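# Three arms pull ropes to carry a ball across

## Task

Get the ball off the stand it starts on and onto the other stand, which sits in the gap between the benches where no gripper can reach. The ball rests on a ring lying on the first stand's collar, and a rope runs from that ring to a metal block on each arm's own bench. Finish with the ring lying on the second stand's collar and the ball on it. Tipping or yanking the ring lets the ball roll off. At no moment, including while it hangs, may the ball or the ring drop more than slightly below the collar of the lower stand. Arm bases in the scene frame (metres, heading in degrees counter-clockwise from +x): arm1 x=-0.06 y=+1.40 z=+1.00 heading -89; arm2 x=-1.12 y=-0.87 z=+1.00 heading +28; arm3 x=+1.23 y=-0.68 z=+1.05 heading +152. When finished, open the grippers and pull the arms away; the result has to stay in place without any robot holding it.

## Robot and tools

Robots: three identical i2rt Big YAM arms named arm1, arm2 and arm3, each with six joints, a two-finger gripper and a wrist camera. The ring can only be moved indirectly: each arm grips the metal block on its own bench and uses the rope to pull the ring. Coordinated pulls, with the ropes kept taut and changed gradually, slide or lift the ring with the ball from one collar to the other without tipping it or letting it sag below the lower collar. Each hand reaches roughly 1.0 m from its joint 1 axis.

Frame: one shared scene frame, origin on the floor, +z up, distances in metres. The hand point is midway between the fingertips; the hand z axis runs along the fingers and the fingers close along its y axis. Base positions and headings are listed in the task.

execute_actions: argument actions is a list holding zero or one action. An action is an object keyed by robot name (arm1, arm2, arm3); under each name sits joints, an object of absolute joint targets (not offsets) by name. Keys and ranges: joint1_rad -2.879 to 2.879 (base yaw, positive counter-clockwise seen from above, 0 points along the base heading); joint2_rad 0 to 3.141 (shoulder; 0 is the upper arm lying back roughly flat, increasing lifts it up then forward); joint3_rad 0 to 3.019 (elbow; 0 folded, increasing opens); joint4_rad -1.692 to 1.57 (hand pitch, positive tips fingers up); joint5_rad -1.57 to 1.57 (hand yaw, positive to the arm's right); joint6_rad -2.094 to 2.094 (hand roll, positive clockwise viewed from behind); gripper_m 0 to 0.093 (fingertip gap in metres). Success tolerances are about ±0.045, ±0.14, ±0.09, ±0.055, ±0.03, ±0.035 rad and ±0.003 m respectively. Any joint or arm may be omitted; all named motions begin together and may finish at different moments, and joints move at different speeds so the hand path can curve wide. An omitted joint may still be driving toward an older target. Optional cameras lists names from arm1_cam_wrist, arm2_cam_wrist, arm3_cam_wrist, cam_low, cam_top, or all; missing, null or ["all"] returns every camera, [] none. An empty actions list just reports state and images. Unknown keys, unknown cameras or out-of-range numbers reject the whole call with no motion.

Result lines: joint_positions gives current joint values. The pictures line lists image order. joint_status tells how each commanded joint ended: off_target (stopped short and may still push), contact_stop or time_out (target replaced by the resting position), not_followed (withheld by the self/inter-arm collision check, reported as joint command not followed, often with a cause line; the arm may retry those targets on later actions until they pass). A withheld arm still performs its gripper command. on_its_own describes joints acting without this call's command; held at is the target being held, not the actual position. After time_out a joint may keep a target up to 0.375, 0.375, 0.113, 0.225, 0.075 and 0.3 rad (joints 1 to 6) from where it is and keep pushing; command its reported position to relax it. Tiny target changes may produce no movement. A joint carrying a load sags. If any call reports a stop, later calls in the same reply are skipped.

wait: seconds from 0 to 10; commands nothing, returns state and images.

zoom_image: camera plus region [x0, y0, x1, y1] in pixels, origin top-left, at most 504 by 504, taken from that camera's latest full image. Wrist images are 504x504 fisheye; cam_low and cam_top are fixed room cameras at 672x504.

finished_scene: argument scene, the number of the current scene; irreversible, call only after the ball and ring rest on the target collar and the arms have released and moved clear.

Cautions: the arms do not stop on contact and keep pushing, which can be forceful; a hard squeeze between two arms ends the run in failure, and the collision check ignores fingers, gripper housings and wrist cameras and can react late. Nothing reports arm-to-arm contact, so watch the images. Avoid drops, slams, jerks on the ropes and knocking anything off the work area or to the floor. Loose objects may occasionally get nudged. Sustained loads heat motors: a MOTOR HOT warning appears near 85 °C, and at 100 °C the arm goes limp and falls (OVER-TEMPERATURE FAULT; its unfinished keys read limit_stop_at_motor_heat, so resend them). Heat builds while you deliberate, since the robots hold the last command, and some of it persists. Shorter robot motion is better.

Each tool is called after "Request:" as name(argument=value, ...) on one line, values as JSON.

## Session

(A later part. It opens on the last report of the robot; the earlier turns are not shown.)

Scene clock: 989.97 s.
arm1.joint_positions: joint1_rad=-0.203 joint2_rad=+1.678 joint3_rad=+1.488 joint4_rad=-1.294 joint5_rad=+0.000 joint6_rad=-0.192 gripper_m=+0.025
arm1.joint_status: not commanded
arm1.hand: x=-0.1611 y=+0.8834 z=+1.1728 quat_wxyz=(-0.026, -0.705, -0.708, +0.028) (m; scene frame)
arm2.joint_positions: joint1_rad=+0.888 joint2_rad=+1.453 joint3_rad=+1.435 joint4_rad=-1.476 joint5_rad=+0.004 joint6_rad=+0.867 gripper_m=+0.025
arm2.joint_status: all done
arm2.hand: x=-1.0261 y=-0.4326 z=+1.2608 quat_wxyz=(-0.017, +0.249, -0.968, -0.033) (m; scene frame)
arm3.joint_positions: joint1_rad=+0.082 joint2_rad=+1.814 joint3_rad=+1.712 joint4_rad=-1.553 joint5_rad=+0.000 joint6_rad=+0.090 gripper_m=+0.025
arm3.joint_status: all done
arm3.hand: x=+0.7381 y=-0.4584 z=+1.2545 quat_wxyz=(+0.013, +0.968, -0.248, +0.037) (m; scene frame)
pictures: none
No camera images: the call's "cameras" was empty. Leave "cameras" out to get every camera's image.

Request:
execute_actions(actions=[], cameras=["cam_low","cam_top"])

Request:
zoom_image(camera="cam_low", region=[190, 195, 320, 300])

Request:
zoom_image(camera="cam_top", region=[262, 225, 337, 290])

Scene clock: 994.67 s.
arm1.joint_positions: joint1_rad=-0.203 joint2_rad=+1.678 joint3_rad=+1.488 joint4_rad=-1.294 joint5_rad=+0.000 joint6_rad=-0.192 gripper_m=+0.025
arm1.joint_status: not commanded
arm1.hand: x=-0.1611 y=+0.8834 z=+1.1728 quat_wxyz=(-0.026, -0.705, -0.708, +0.028) (m; scene frame)
arm2.joint_positions: joint1_rad=+0.888 joint2_rad=+1.453 joint3_rad=+1.435 joint4_rad=-1.476 joint5_rad=+0.004 joint6_rad=+0.867 gripper_m=+0.025
arm2.joint_status: all done
arm2.hand: x=-1.0261 y=-0.4326 z=+1.2608 quat_wxyz=(-0.017, +0.249, -0.968, -0.033) (m; scene frame)
arm3.joint_positions: joint1_rad=+0.082 joint2_rad=+1.814 joint3_rad=+1.712 joint4_rad=-1.553 joint5_rad=+0.000 joint6_rad=+0.090 gripper_m=+0.025
arm3.joint_status: all done
arm3.hand: x=+0.7381 y=-0.4584 z=+1.2545 quat_wxyz=(+0.013, +0.968, -0.248, +0.037) (m; scene frame)
pictures: cam_low, cam_top
Images, in order (width x height): cam_low 672x504, cam_top 672x504.

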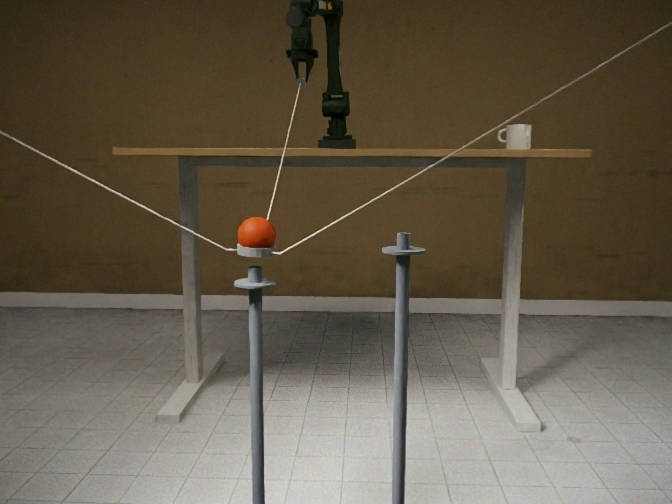

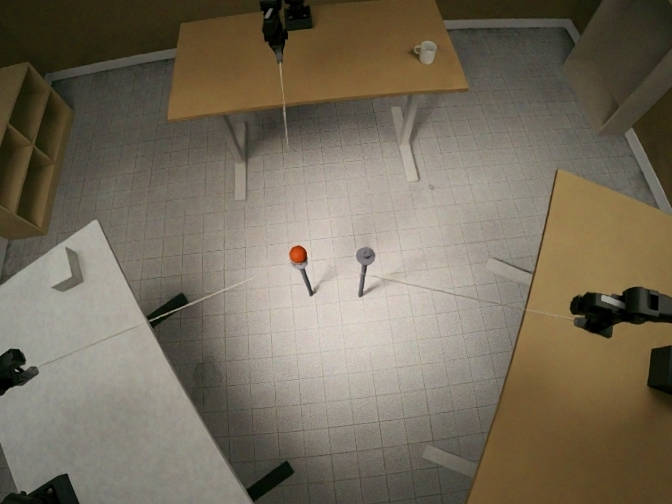

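Region (190, 195, 320, 300) of cam_low's 672x504 image, scaled by 3.877, with more detail than that image has; it fills the top 407 rows of this view, and the rest is white.

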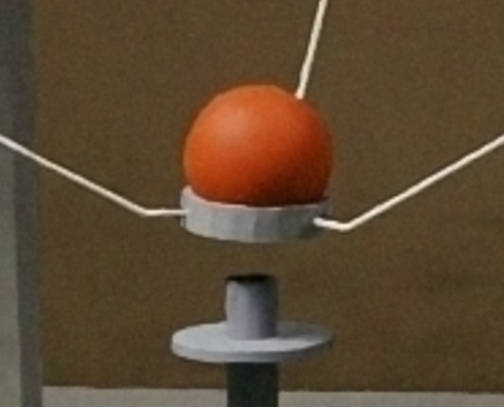

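Region (262, 225, 337, 290) of cam_top's 672x504 image, scaled by 6.720, with more detail than that image has; it fills the top 437 rows of this view, and the rest is white.

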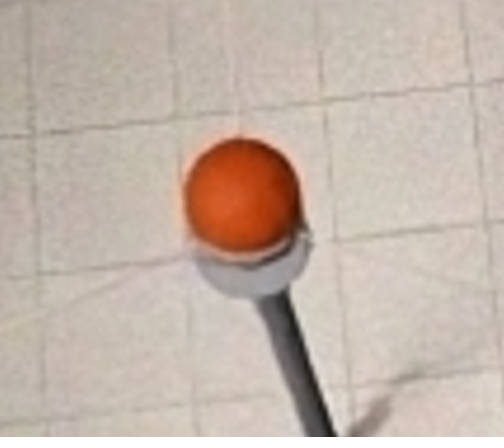

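Request:
execute_actions(actions=[], cameras=["cam_low","cam_top"])

Request:
zoom_image(camera="cam_low", region=[190, 195, 320, 300])

Request:
zoom_image(camera="cam_top", region=[262, 225, 337, 290])

Scene clock: 1003.00 s.
arm1.joint_positions: joint1_rad=-0.203 joint2_rad=+1.678 joint3_rad=+1.488 joint4_rad=-1.294 joint5_rad=+0.000 joint6_rad=-0.192 gripper_m=+0.025
arm1.joint_status: not commanded
arm1.hand: x=-0.1611 y=+0.8834 z=+1.1728 quat_wxyz=(-0.026, -0.705, -0.708, +0.028) (m; scene frame)
arm2.joint_positions: joint1_rad=+0.888 joint2_rad=+1.453 joint3_rad=+1.435 joint4_rad=-1.476 joint5_rad=+0.004 joint6_rad=+0.867 gripper_m=+0.025
arm2.joint_status: all done
arm2.hand: x=-1.0261 y=-0.4326 z=+1.2608 quat_wxyz=(-0.017, +0.249, -0.968, -0.033) (m; scene frame)
arm3.joint_positions: joint1_rad=+0.082 joint2_rad=+1.814 joint3_rad=+1.712 joint4_rad=-1.553 joint5_rad=+0.000 joint6_rad=+0.090 gripper_m=+0.025
arm3.joint_status: all done
arm3.hand: x=+0.7381 y=-0.4584 z=+1.2545 quat_wxyz=(+0.013, +0.968, -0.248, +0.037) (m; scene frame)
pictures: cam_low, cam_top
Images, in order (width x height): cam_low 672x504, cam_top 672x504.

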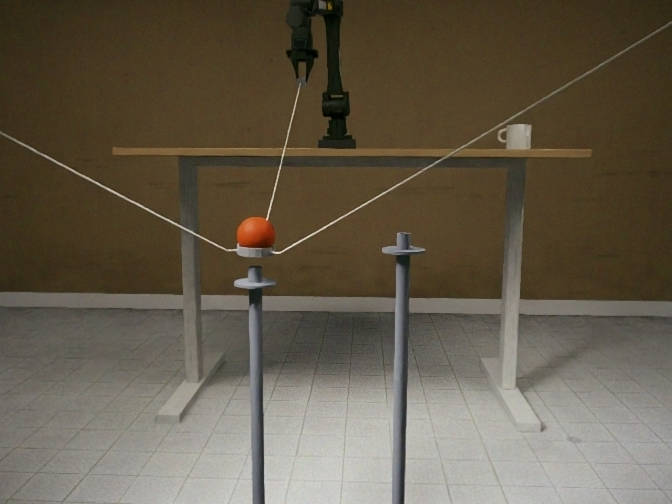

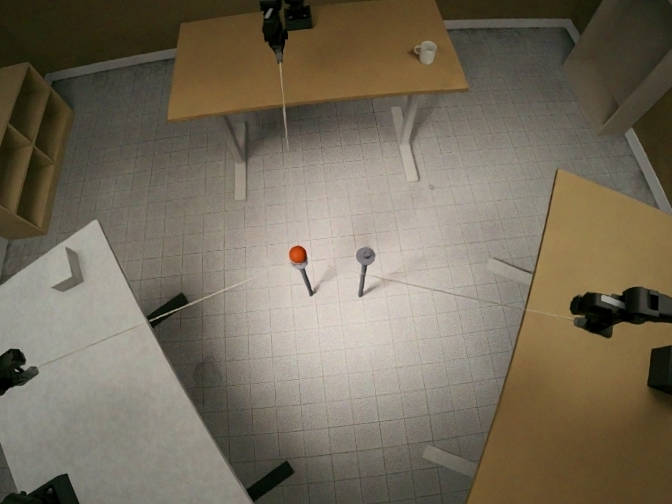

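Region (190, 195, 320, 300) of cam_low's 672x504 image, scaled by 3.877, with more detail than that image has; it fills the top 407 rows of this view, and the rest is white.

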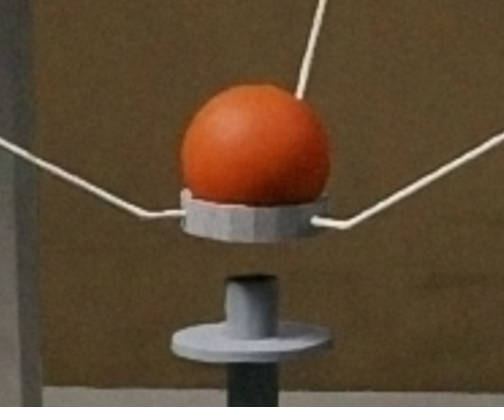

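Region (262, 225, 337, 290) of cam_top's 672x504 image, scaled by 6.720, with more detail than that image has; it fills the top 437 rows of this view, and the rest is white.

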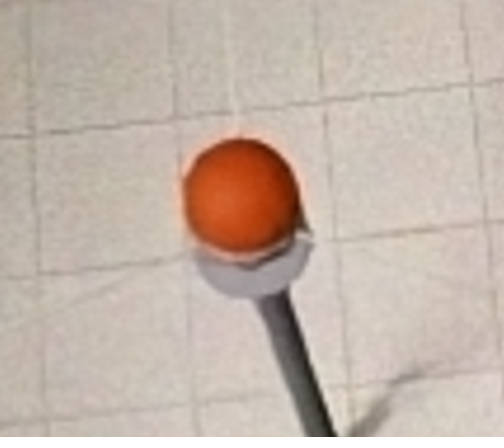

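Request:
execute_actions(actions=[{"arm1":{"joints":{"joint2_rad":1.688}},"arm2":{"joints":{"joint2_rad":1.471}},"arm3":{"joints":{"joint2_rad":1.832}}}], cameras=["cam_low","cam_top"])

Request:
zoom_image(camera="cam_low", region=[190, 195, 320, 300])

Request:
zoom_image(camera="cam_top", region=[262, 225, 337, 290])

Scene clock: 1018.53 s.
arm1.joint_positions: joint1_rad=-0.203 joint2_rad=+1.698 joint3_rad=+1.488 joint4_rad=-1.294 joint5_rad=+0.000 joint6_rad=-0.192 gripper_m=+0.025
arm1.joint_status: all done
arm1.hand: x=-0.1611 y=+0.8826 z=+1.1626 quat_wxyz=(-0.021, -0.705, -0.709, +0.019) (m; scene frame)
arm2.joint_positions: joint1_rad=+0.888 joint2_rad=+1.475 joint3_rad=+1.435 joint4_rad=-1.476 joint5_rad=+0.004 joint6_rad=+0.867 gripper_m=+0.025
arm2.joint_status: all done
arm2.hand: x=-1.0255 y=-0.4299 z=+1.2514 quat_wxyz=(-0.012, +0.249, -0.968, -0.023) (m; scene frame)
arm3.joint_positions: joint1_rad=+0.082 joint2_rad=+1.835 joint3_rad=+1.712 joint4_rad=-1.553 joint5_rad=+0.000 joint6_rad=+0.090 gripper_m=+0.025
arm3.joint_status: all done
arm3.hand: x=+0.7368 y=-0.4580 z=+1.2438 quat_wxyz=(+0.015, +0.968, -0.248, +0.047) (m; scene frame)
pictures: cam_low, cam_top
Images, in order (width x height): cam_low 672x504, cam_top 672x504.

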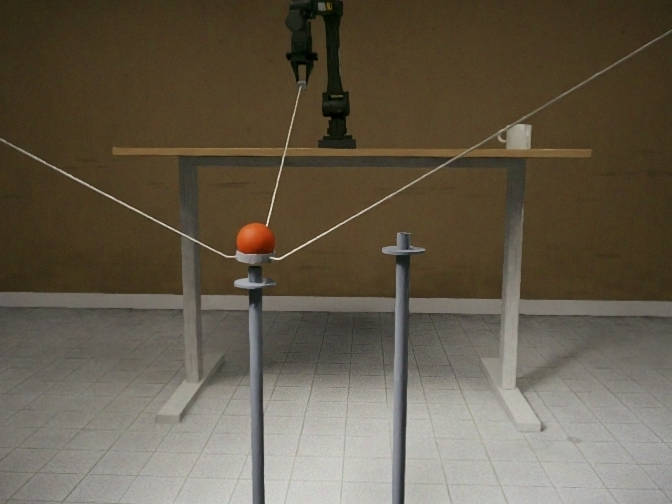

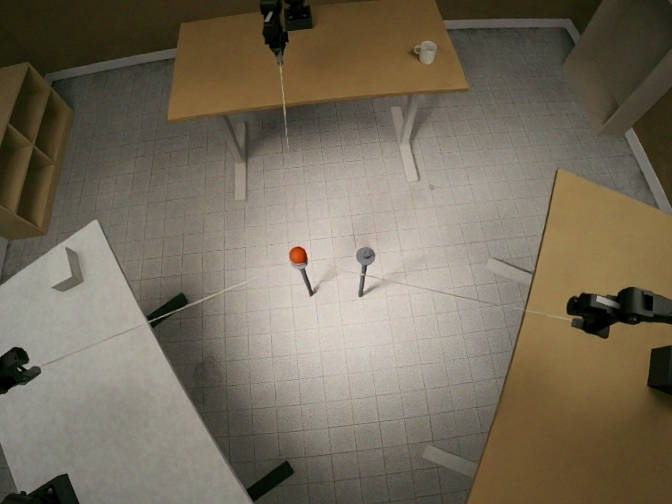

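Region (190, 195, 320, 300) of cam_low's 672x504 image, scaled by 3.877, with more detail than that image has; it fills the top 407 rows of this view, and the rest is white.

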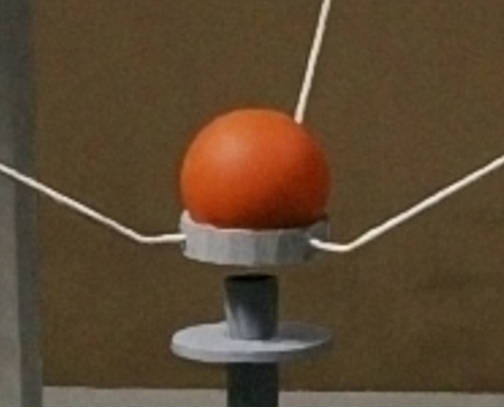

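Region (262, 225, 337, 290) of cam_top's 672x504 image, scaled by 6.720, with more detail than that image has; it fills the top 437 rows of this view, and the rest is white.

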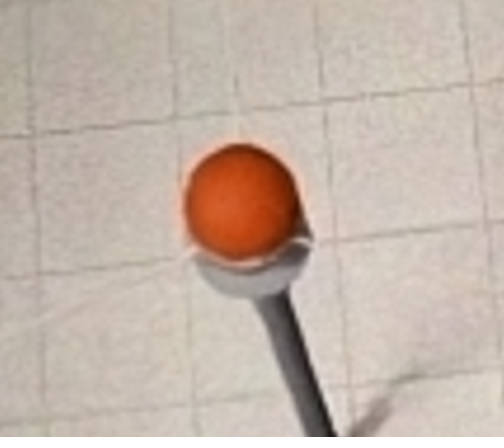

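Request:
execute_actions(actions=[{"arm1":{"joints":{"joint2_rad":1.709}},"arm2":{"joints":{"joint2_rad":1.494}},"arm3":{"joints":{"joint2_rad":1.86}}}], cameras=["cam_low","cam_top"])

Request:
zoom_image(camera="cam_low", region=[190, 195, 320, 300])

Request:
zoom_image(camera="cam_top", region=[262, 225, 337, 290])

Scene clock: 1027.57 s.
arm1.joint_positions: joint1_rad=-0.203 joint2_rad=+1.719 joint3_rad=+1.488 joint4_rad=-1.294 joint5_rad=+0.000 joint6_rad=-0.192 gripper_m=+0.025
arm1.joint_status: all done
arm1.hand: x=-0.1611 y=+0.8819 z=+1.1522 quat_wxyz=(-0.015, -0.705, -0.709, +0.011) (m; scene frame)
arm2.joint_positions: joint1_rad=+0.888 joint2_rad=+1.497 joint3_rad=+1.435 joint4_rad=-1.476 joint5_rad=+0.004 joint6_rad=+0.867 gripper_m=+0.025
arm2.joint_status: all done
arm2.hand: x=-1.0250 y=-0.4274 z=+1.2420 quat_wxyz=(-0.007, +0.249, -0.968, -0.013) (m; scene frame)
arm3.joint_positions: joint1_rad=+0.082 joint2_rad=+1.864 joint3_rad=+1.712 joint4_rad=-1.553 joint5_rad=+0.000 joint6_rad=+0.090 gripper_m=+0.025
arm3.joint_status: all done
arm3.hand: x=+0.7353 y=-0.4576 z=+1.2284 quat_wxyz=(+0.017, +0.967, -0.247, +0.062) (m; scene frame)
pictures: cam_low, cam_top
Images, in order (width x height): cam_low 672x504, cam_top 672x504.

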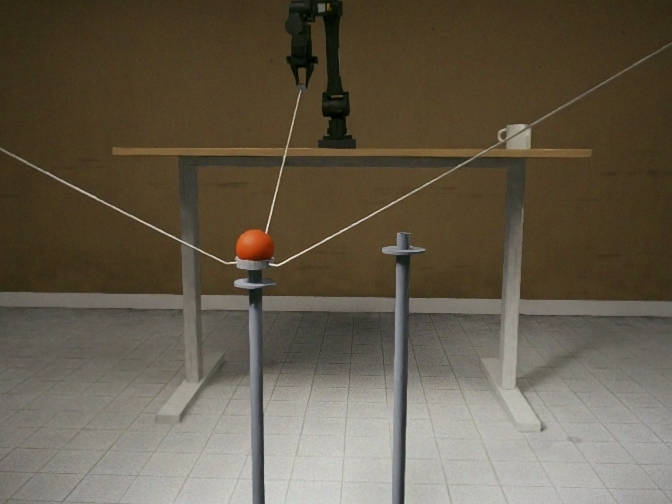

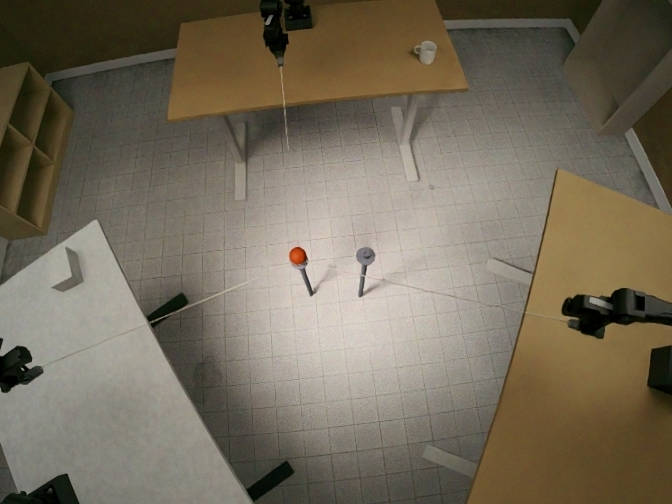

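Region (190, 195, 320, 300) of cam_low's 672x504 image, scaled by 3.877, with more detail than that image has; it fills the top 407 rows of this view, and the rest is white.

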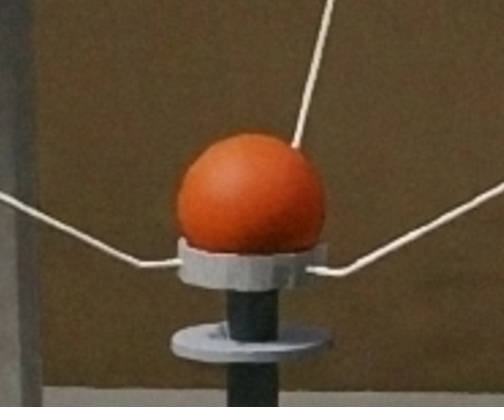

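Region (262, 225, 337, 290) of cam_top's 672x504 image, scaled by 6.720, with more detail than that image has; it fills the top 437 rows of this view, and the rest is white.

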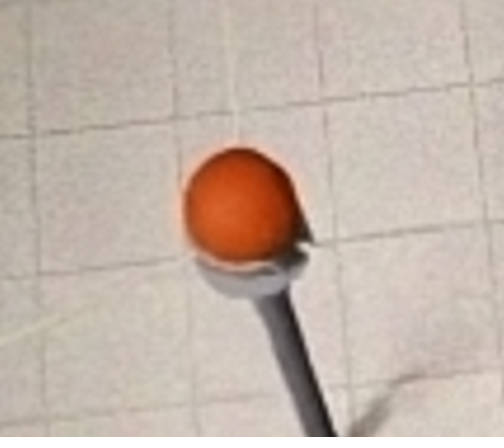

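Request:
execute_actions(actions=[{"arm1":{"joints":{"joint2_rad":1.745}},"arm2":{"joints":{"joint2_rad":1.53}},"arm3":{"joints":{"joint2_rad":1.888}}}], cameras=["cam_low","cam_top"])

Request:
zoom_image(camera="cam_low", region=[190, 195, 320, 300])

Request:
zoom_image(camera="cam_top", region=[262, 225, 337, 290])

Scene clock: 1037.73 s.
arm1.joint_positions: joint1_rad=-0.203 joint2_rad=+1.754 joint3_rad=+1.488 joint4_rad=-1.294 joint5_rad=+0.000 joint6_rad=-0.192 gripper_m=+0.025
arm1.joint_status: all done
arm1.hand: x=-0.1610 y=+0.8813 z=+1.1340 quat_wxyz=(-0.005, -0.705, -0.709, -0.004) (m; scene frame)
arm2.joint_positions: joint1_rad=+0.888 joint2_rad=+1.532 joint3_rad=+1.435 joint4_rad=-1.476 joint5_rad=+0.004 joint6_rad=+0.867 gripper_m=+0.025
arm2.joint_status: all done
arm2.hand: x=-1.0243 y=-0.4238 z=+1.2268 quat_wxyz=(+0.001, +0.249, -0.969, +0.003) (m; scene frame)
arm3.joint_positions: joint1_rad=+0.082 joint2_rad=+1.886 joint3_rad=+1.712 joint4_rad=-1.553 joint5_rad=+0.000 joint6_rad=+0.090 gripper_m=+0.025
arm3.joint_status: all done
arm3.hand: x=+0.7344 y=-0.4574 z=+1.2171 quat_wxyz=(+0.019, +0.966, -0.247, +0.072) (m; scene frame)
pictures: cam_low, cam_top
Images, in order (width x height): cam_low 672x504, cam_top 672x504.

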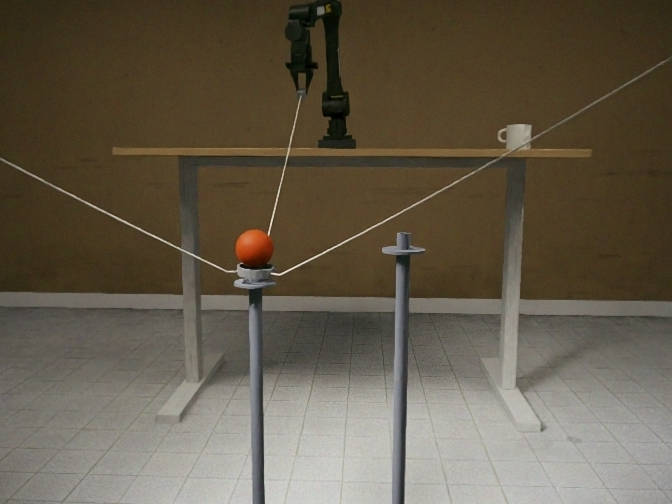

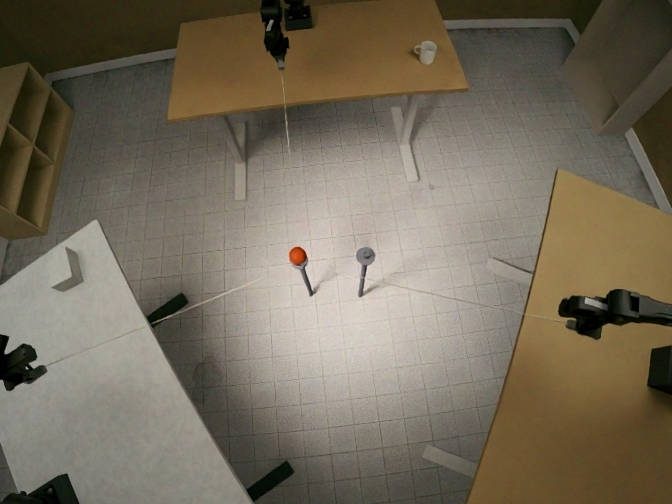

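Region (190, 195, 320, 300) of cam_low's 672x504 image, scaled by 3.877, with more detail than that image has; it fills the top 407 rows of this view, and the rest is white.

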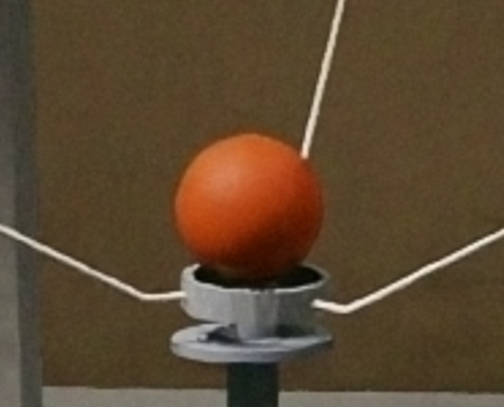

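Region (262, 225, 337, 290) of cam_top's 672x504 image, scaled by 6.720, with more detail than that image has; it fills the top 437 rows of this view, and the rest is white.

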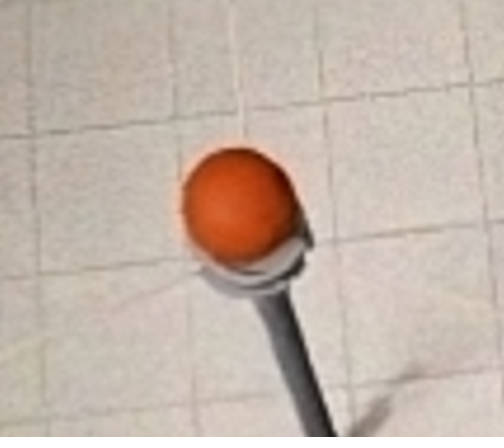

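Request:
execute_actions(actions=[{"arm1":{"joints":{"joint2_rad":1.785}},"arm2":{"joints":{"joint2_rad":1.57}},"arm3":{"joints":{"joint2_rad":1.93}}}], cameras=["cam_low","cam_top"])

Request:
zoom_image(camera="cam_low", region=[190, 195, 320, 300])

Request:
zoom_image(camera="cam_top", region=[262, 225, 337, 290])

Scene clock: 1046.47 s.
arm1.joint_positions: joint1_rad=-0.203 joint2_rad=+1.793 joint3_rad=+1.486 joint4_rad=-1.294 joint5_rad=+0.000 joint6_rad=-0.192 gripper_m=+0.025
arm1.joint_status: all done
arm1.hand: x=-0.1605 y=+0.8821 z=+1.1137 quat_wxyz=(+0.007, -0.705, -0.709, -0.021) (m; scene frame)
arm2.joint_positions: joint1_rad=+0.888 joint2_rad=+1.571 joint3_rad=+1.435 joint4_rad=-1.476 joint5_rad=+0.003 joint6_rad=+0.867 gripper_m=+0.025
arm2.joint_status: all done
arm2.hand: x=-1.0238 y=-0.4204 z=+1.2099 quat_wxyz=(+0.009, +0.249, -0.968, +0.020) (m; scene frame)
arm3.joint_positions: joint1_rad=+0.082 joint2_rad=+1.932 joint3_rad=+1.714 joint4_rad=-1.553 joint5_rad=+0.000 joint6_rad=+0.090 gripper_m=+0.025
arm3.joint_status: all done
arm3.hand: x=+0.7327 y=-0.4570 z=+1.1939 quat_wxyz=(+0.022, +0.964, -0.246, +0.094) (m; scene frame)
pictures: cam_low, cam_top
Images, in order (width x height): cam_low 672x504, cam_top 672x504.

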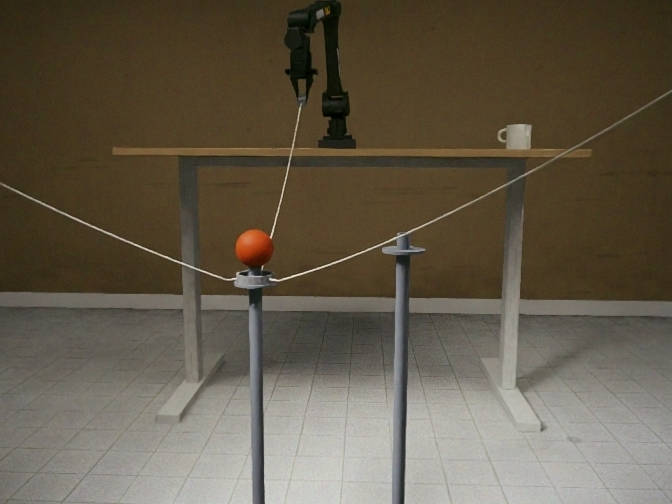

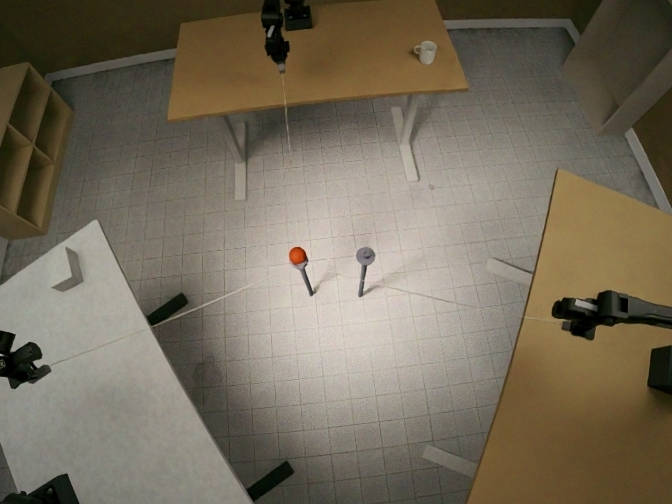

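Region (190, 195, 320, 300) of cam_low's 672x504 image, scaled by 3.877, with more detail than that image has; it fills the top 407 rows of this view, and the rest is white.

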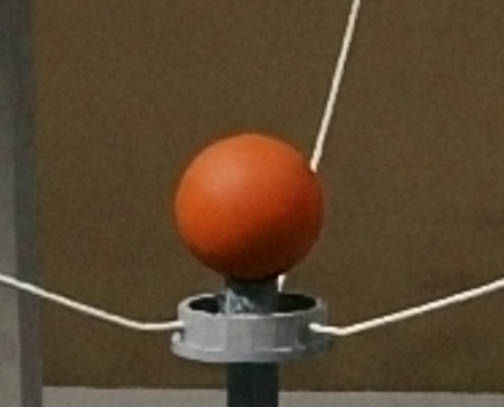

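Region (262, 225, 337, 290) of cam_top's 672x504 image, scaled by 6.720, with more detail than that image has; it fills the top 437 rows of this view, and the rest is white.

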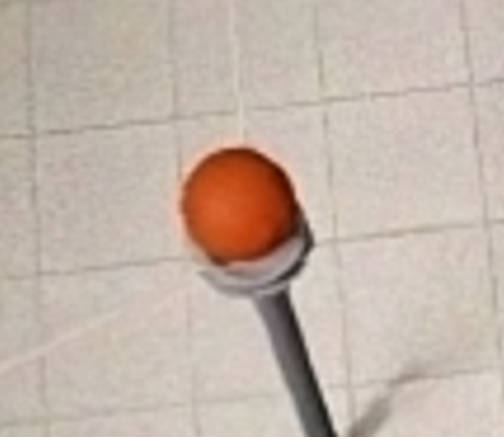

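Request:
execute_actions(actions=[{"arm1":{"joints":{"joint2_rad":1.86,"joint4_rad":-1.0}},"arm2":{"joints":{"joint2_rad":1.70,"joint4_rad":-1.1}},"arm3":{"joints":{"joint2_rad":1.99,"joint3_rad":1.61,"joint4_rad":-1.05}}}], cameras=["cam_low","cam_top"])

Scene clock: 1138.77 s.
arm1.joint_positions: joint1_rad=-0.203 joint2_rad=+1.879 joint3_rad=+1.484 joint4_rad=-1.020 joint5_rad=+0.000 joint6_rad=-0.192 gripper_m=+0.025
arm1.joint_status: all done
arm1.hand: x=-0.1718 y=+0.8194 z=+1.0703 quat_wxyz=(-0.046, -0.704, -0.707, +0.056) (m; scene frame)
arm2.joint_positions: joint1_rad=+0.888 joint2_rad=+1.712 joint3_rad=+1.429 joint4_rad=-1.112 joint5_rad=+0.003 joint6_rad=+0.867 gripper_m=+0.025
arm2.joint_status: all done
arm2.hand: x=-1.0051 y=-0.3283 z=+1.1452 quat_wxyz=(-0.038, +0.248, -0.965, -0.077) (m; scene frame)
arm3.joint_positions: joint1_rad=+0.082 joint2_rad=+2.009 joint3_rad=+1.593 joint4_rad=-1.063 joint5_rad=+0.000 joint6_rad=+0.090 gripper_m=+0.025
arm3.joint_status: all done
arm3.hand: x=+0.6650 y=-0.4288 z=+1.1028 quat_wxyz=(-0.001, +0.967, -0.248, -0.050) (m; scene frame)
pictures: cam_low, cam_top
Images, in order (width x height): cam_low 672x504, cam_top 672x504.

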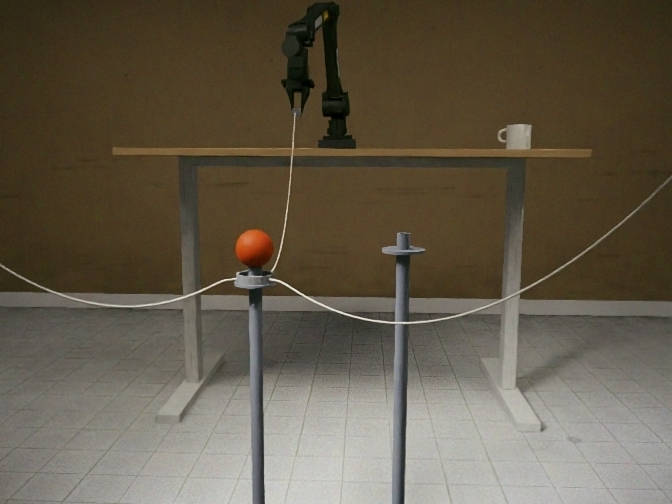

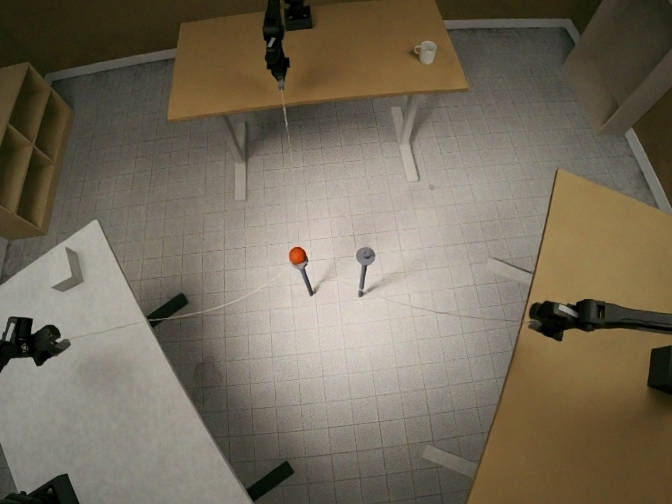

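Request:
execute_actions(actions=[{"arm1":{"joints":{"joint2_rad":1.89,"joint3_rad":1.313,"joint4_rad":-0.875}},"arm2":{"joints":{"joint2_rad":1.765,"joint3_rad":1.122,"joint4_rad":-0.847}},"arm3":{"joints":{"joint2_rad":2.015,"joint3_rad":1.32,"joint4_rad":-0.795}}}])

Scene clock: 1148.80 s.
arm1.joint_positions: joint1_rad=-0.203 joint2_rad=+1.905 joint3_rad=+1.298 joint4_rad=-0.892 joint5_rad=+0.000 joint6_rad=-0.192 gripper_m=+0.025
arm1.joint_status: all done
arm1.hand: x=-0.1612 y=+0.8700 z=+0.9927 quat_wxyz=(-0.022, -0.705, -0.709, +0.021) (m; scene frame)
arm2.joint_positions: joint1_rad=+0.888 joint2_rad=+1.777 joint3_rad=+1.116 joint4_rad=-0.856 joint5_rad=+0.003 joint6_rad=+0.867 gripper_m=+0.025
arm2.joint_status: all done
arm2.hand: x=-1.0198 y=-0.3990 z=+1.0055 quat_wxyz=(-0.011, +0.249, -0.968, -0.022) (m; scene frame)
arm3.joint_positions: joint1_rad=+0.082 joint2_rad=+2.023 joint3_rad=+1.304 joint4_rad=-0.806 joint5_rad=+0.000 joint6_rad=+0.090 gripper_m=+0.025
arm3.joint_status: all done
arm3.hand: x=+0.7267 y=-0.4573 z=+1.0010 quat_wxyz=(+0.003, +0.968, -0.248, -0.028) (m; scene frame)
pictures: arm1_cam_wrist, arm2_cam_wrist, arm3_cam_wrist, cam_low, cam_top
Images, in order (width x height): arm1_cam_wrist 504x504, arm2_cam_wrist 504x504, arm3_cam_wrist 504x504, cam_low 672x504, cam_top 672x504.

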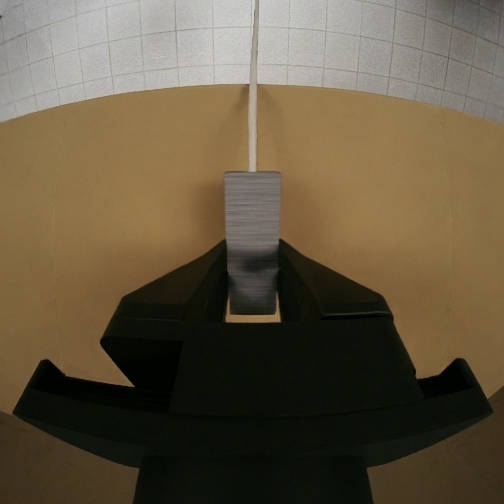

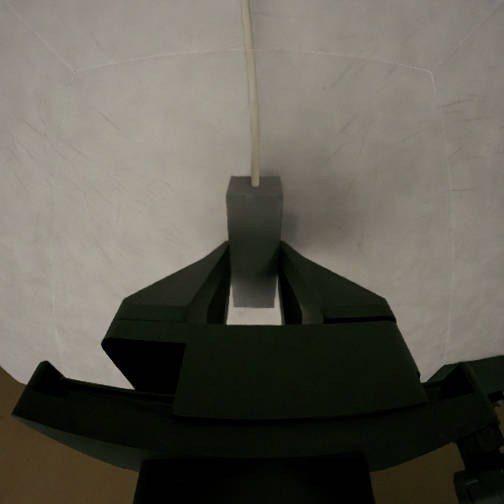

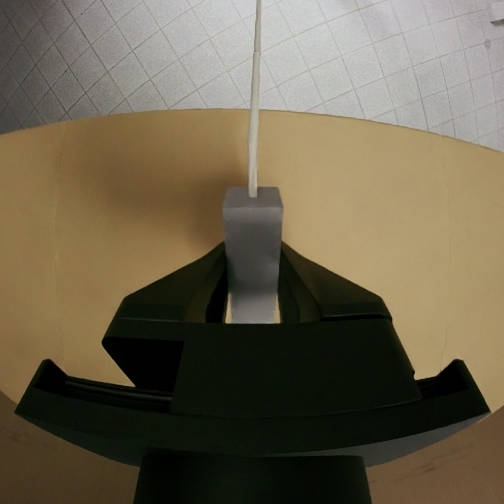

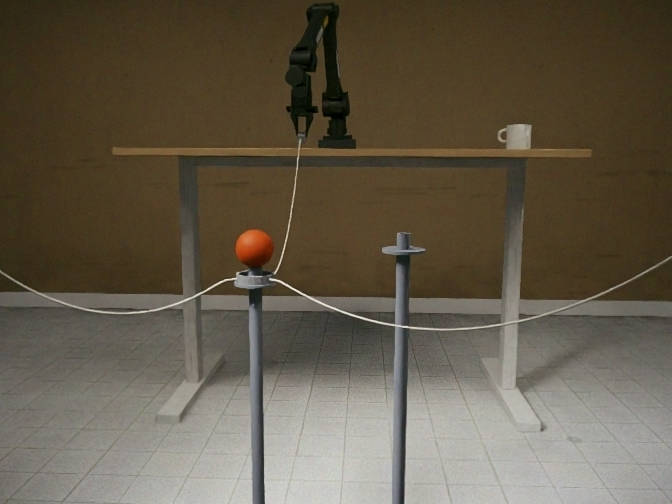

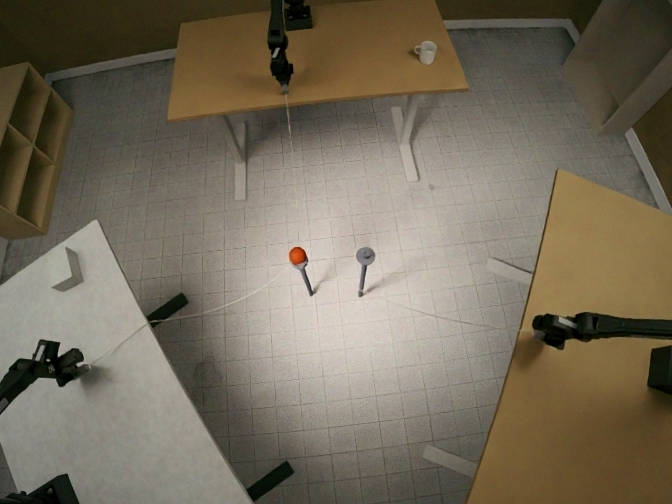

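Request:
execute_actions(actions=[{"arm1":{"joints":{"joint2_rad":1.934}},"arm2":{"joints":{"joint2_rad":1.81}},"arm3":{"joints":{"joint2_rad":2.065}}}], cameras=["arm1_cam_wrist","arm2_cam_wrist","arm3_cam_wrist"])

Scene clock: 1160.60 s.
arm1.joint_positions: joint1_rad=-0.203 joint2_rad=+1.934 joint3_rad=+1.298 joint4_rad=-0.889 joint5_rad=+0.000 joint6_rad=-0.193 gripper_m=+0.025
arm1.joint_status: all done
arm1.hand: x=-0.1604 y=+0.8732 z=+0.9777 quat_wxyz=(-0.015, -0.705, -0.709, +0.011) (m; scene frame)
arm2.joint_positions: joint1_rad=+0.888 joint2_rad=+1.803 joint3_rad=+1.116 joint4_rad=-0.855 joint5_rad=+0.003 joint6_rad=+0.867 gripper_m=+0.025
arm2.joint_status: all done
arm2.hand: x=-1.0205 y=-0.4021 z=+0.9935 quat_wxyz=(-0.006, +0.249, -0.968, -0.011) (m; scene frame)
arm3.joint_positions: joint1_rad=+0.082 joint2_rad=+2.064 joint3_rad=+1.304 joint4_rad=-0.806 joint5_rad=+0.000 joint6_rad=+0.090 gripper_m=+0.025
arm3.joint_status: all done
arm3.hand: x=+0.7336 y=-0.4607 z=+0.9799 quat_wxyz=(+0.006, +0.969, -0.248, -0.008) (m; scene frame)
pictures: arm1_cam_wrist, arm2_cam_wrist, arm3_cam_wrist
Images, in order (width x height): arm1_cam_wrist 504x504, arm2_cam_wrist 504x504, arm3_cam_wrist 504x504.

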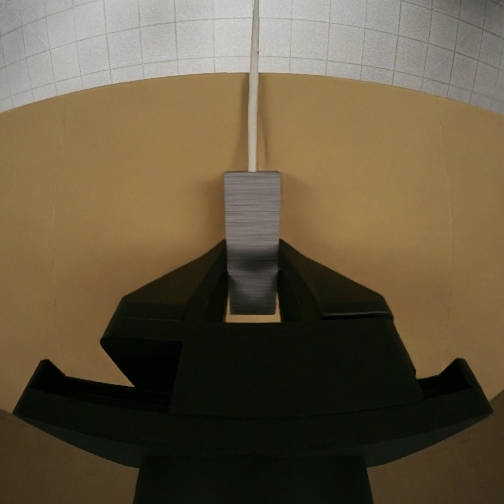

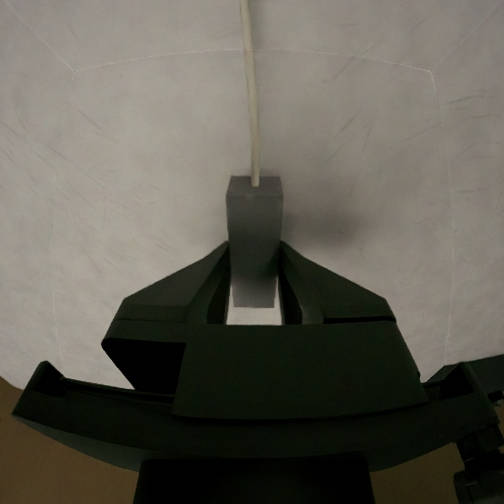

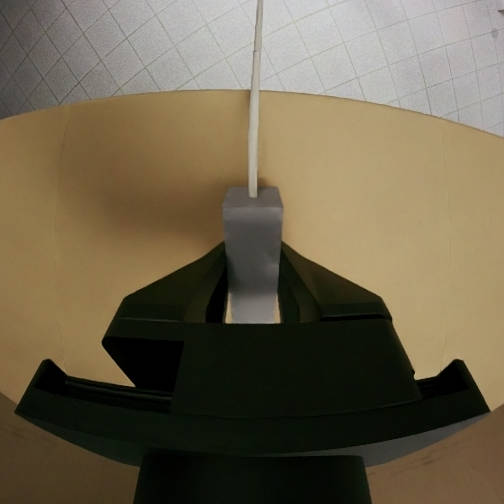

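Request:
execute_actions(actions=[{"arm1":{"joints":{"joint2_rad":1.951}},"arm2":{"joints":{"joint2_rad":1.826}},"arm3":{"joints":{"joint2_rad":2.083}}}], cameras=["cam_low"])

Scene clock: 1166.10 s.
arm1.joint_positions: joint1_rad=-0.203 joint2_rad=+1.934 joint3_rad=+1.298 joint4_rad=-0.889 joint5_rad=+0.000 joint6_rad=-0.193 gripper_m=+0.025
arm1.joint_status: all done
arm1.hand: x=-0.1603 y=+0.8732 z=+0.9775 quat_wxyz=(-0.015, -0.705, -0.709, +0.010) (m; scene frame)
arm2.joint_positions: joint1_rad=+0.888 joint2_rad=+1.816 joint3_rad=+1.116 joint4_rad=-0.855 joint5_rad=+0.003 joint6_rad=+0.867 gripper_m=+0.025
arm2.joint_status: all done
arm2.hand: x=-1.0208 y=-0.4038 z=+0.9878 quat_wxyz=(-0.003, +0.249, -0.969, -0.005) (m; scene frame)
arm3.joint_positions: joint1_rad=+0.082 joint2_rad=+2.073 joint3_rad=+1.304 joint4_rad=-0.806 joint5_rad=+0.000 joint6_rad=+0.090 gripper_m=+0.025
arm3.joint_status: all done
arm3.hand: x=+0.7354 y=-0.4615 z=+0.9749 quat_wxyz=(+0.007, +0.969, -0.248, -0.003) (m; scene frame)
pictures: cam_low
Images, in order (width x height): cam_low 672x504.

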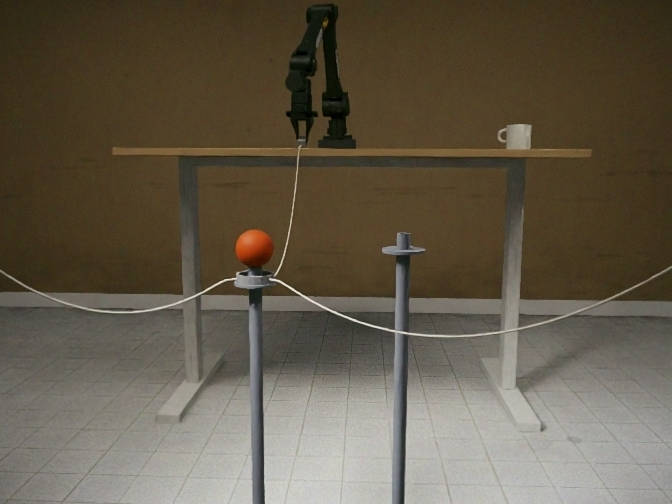

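Request:
execute_actions(actions=[{"arm1":{"joints":{"joint2_rad":1.928,"gripper_m":0.06}},"arm2":{"joints":{"gripper_m":0.06}},"arm3":{"joints":{"joint2_rad":2.073,"gripper_m":0.06}}}], cameras=["arm1_cam_wrist","arm2_cam_wrist","arm3_cam_wrist"])

Scene clock: 1177.17 s.
arm1.joint_positions: joint1_rad=-0.203 joint2_rad=+1.934 joint3_rad=+1.298 joint4_rad=-0.889 joint5_rad=+0.000 joint6_rad=-0.193 gripper_m=+0.060
arm1.joint_status: all done
arm1.hand: x=-0.1603 y=+0.8732 z=+0.9775 quat_wxyz=(-0.015, -0.705, -0.709, +0.010) (m; scene frame)
arm2.joint_positions: joint1_rad=+0.888 joint2_rad=+1.816 joint3_rad=+1.116 joint4_rad=-0.855 joint5_rad=+0.003 joint6_rad=+0.867 gripper_m=+0.060
arm2.joint_status: all done
arm2.hand: x=-1.0208 y=-0.4038 z=+0.9878 quat_wxyz=(-0.003, +0.249, -0.969, -0.005) (m; scene frame)
arm3.joint_positions: joint1_rad=+0.082 joint2_rad=+2.073 joint3_rad=+1.304 joint4_rad=-0.806 joint5_rad=+0.000 joint6_rad=+0.090 gripper_m=+0.060
arm3.joint_status: all done
arm3.hand: x=+0.7354 y=-0.4615 z=+0.9749 quat_wxyz=(+0.007, +0.969, -0.248, -0.003) (m; scene frame)
pictures: arm1_cam_wrist, arm2_cam_wrist, arm3_cam_wrist
Images, in order (width x height): arm1_cam_wrist 504x504, arm2_cam_wrist 504x504, arm3_cam_wrist 504x504.

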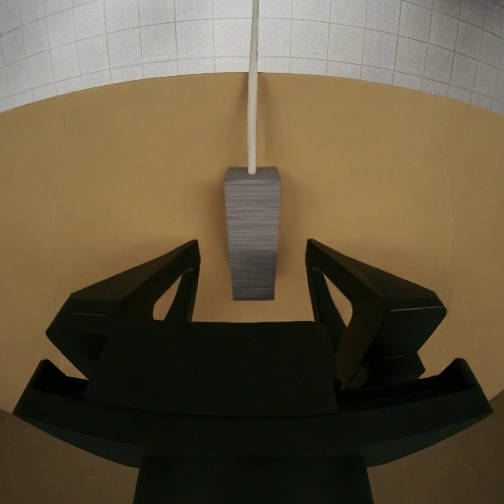

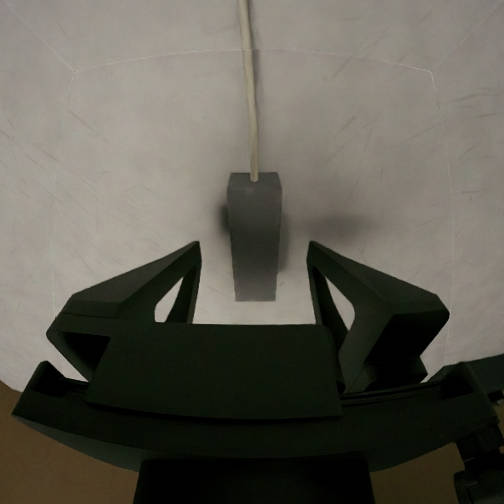

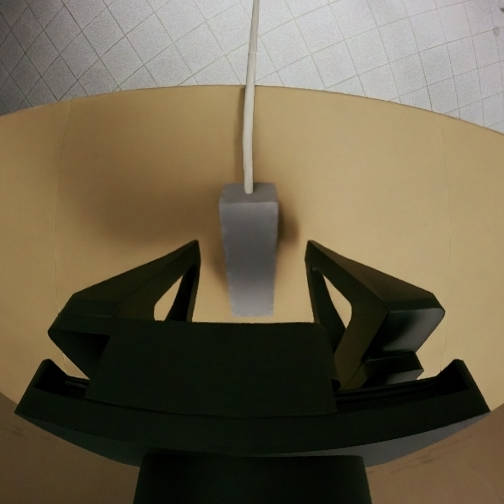

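Request:
execute_actions(actions=[{"arm1":{"joints":{"joint2_rad":1.38}},"arm2":{"joints":{"joint2_rad":1.27}},"arm3":{"joints":{"joint2_rad":1.52}}}], cameras=["cam_low","cam_top"])

Request:
zoom_image(camera="cam_low", region=[190, 205, 320, 310])

Scene clock: 1187.93 s.
arm1.joint_positions: joint1_rad=-0.203 joint2_rad=+1.379 joint3_rad=+1.298 joint4_rad=-0.889 joint5_rad=+0.000 joint6_rad=-0.193 gripper_m=+0.060
arm1.joint_status: all done
arm1.hand: x=-0.1643 y=+0.8729 z=+1.2715 quat_wxyz=(-0.168, -0.676, -0.677, +0.237) (m; scene frame)
arm2.joint_positions: joint1_rad=+0.888 joint2_rad=+1.263 joint3_rad=+1.116 joint4_rad=-0.853 joint5_rad=+0.003 joint6_rad=+0.867 gripper_m=+0.060
arm2.joint_status: all done
arm2.hand: x=-1.0188 y=-0.3964 z=+1.2474 quat_wxyz=(-0.123, +0.238, -0.930, -0.251) (m; scene frame)
arm3.joint_positions: joint1_rad=+0.082 joint2_rad=+1.513 joint3_rad=+1.304 joint4_rad=-0.803 joint5_rad=+0.000 joint6_rad=+0.090 gripper_m=+0.060
arm3.joint_status: all done
arm3.hand: x=+0.7077 y=-0.4447 z=+1.2818 quat_wxyz=(-0.038, +0.930, -0.240, -0.277) (m; scene frame)
pictures: cam_low, cam_top
Images, in order (width x height): cam_low 672x504, cam_top 672x504.

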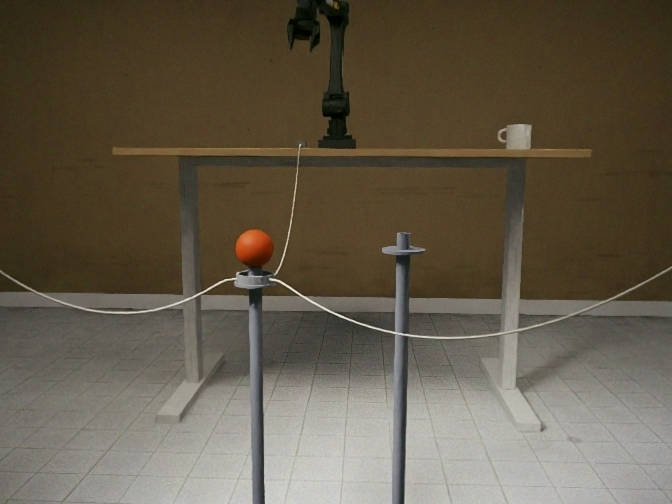

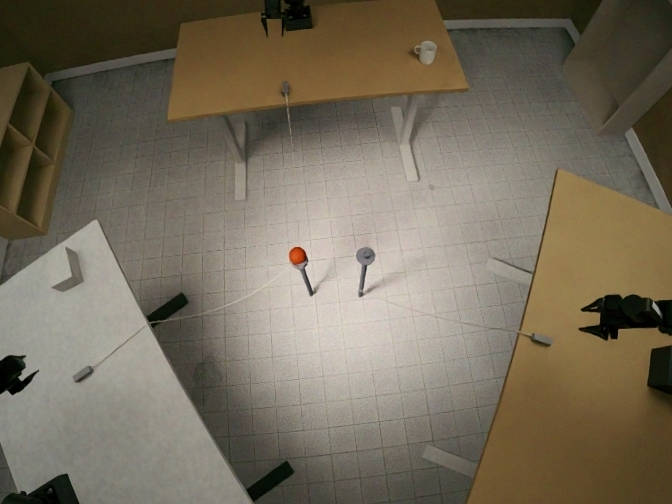

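Region (190, 205, 320, 310) of cam_low's 672x504 image, scaled by 3.877, with more detail than that image has; it fills the top 407 rows of this view, and the rest is white.

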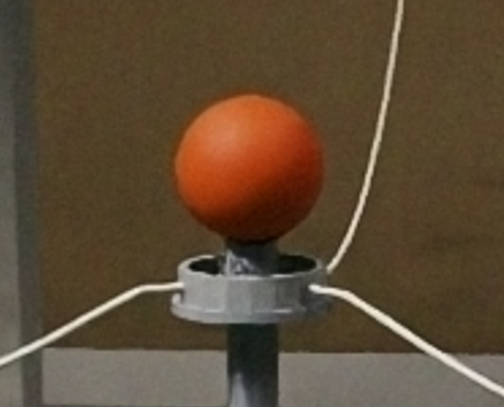

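The ball is seated on the target post and the ring lies flat on that stand's collar. All three blocks are on their benches and the arms are clear.

Request:
finished_scene(scene=2)

The scene is finished: the task was done.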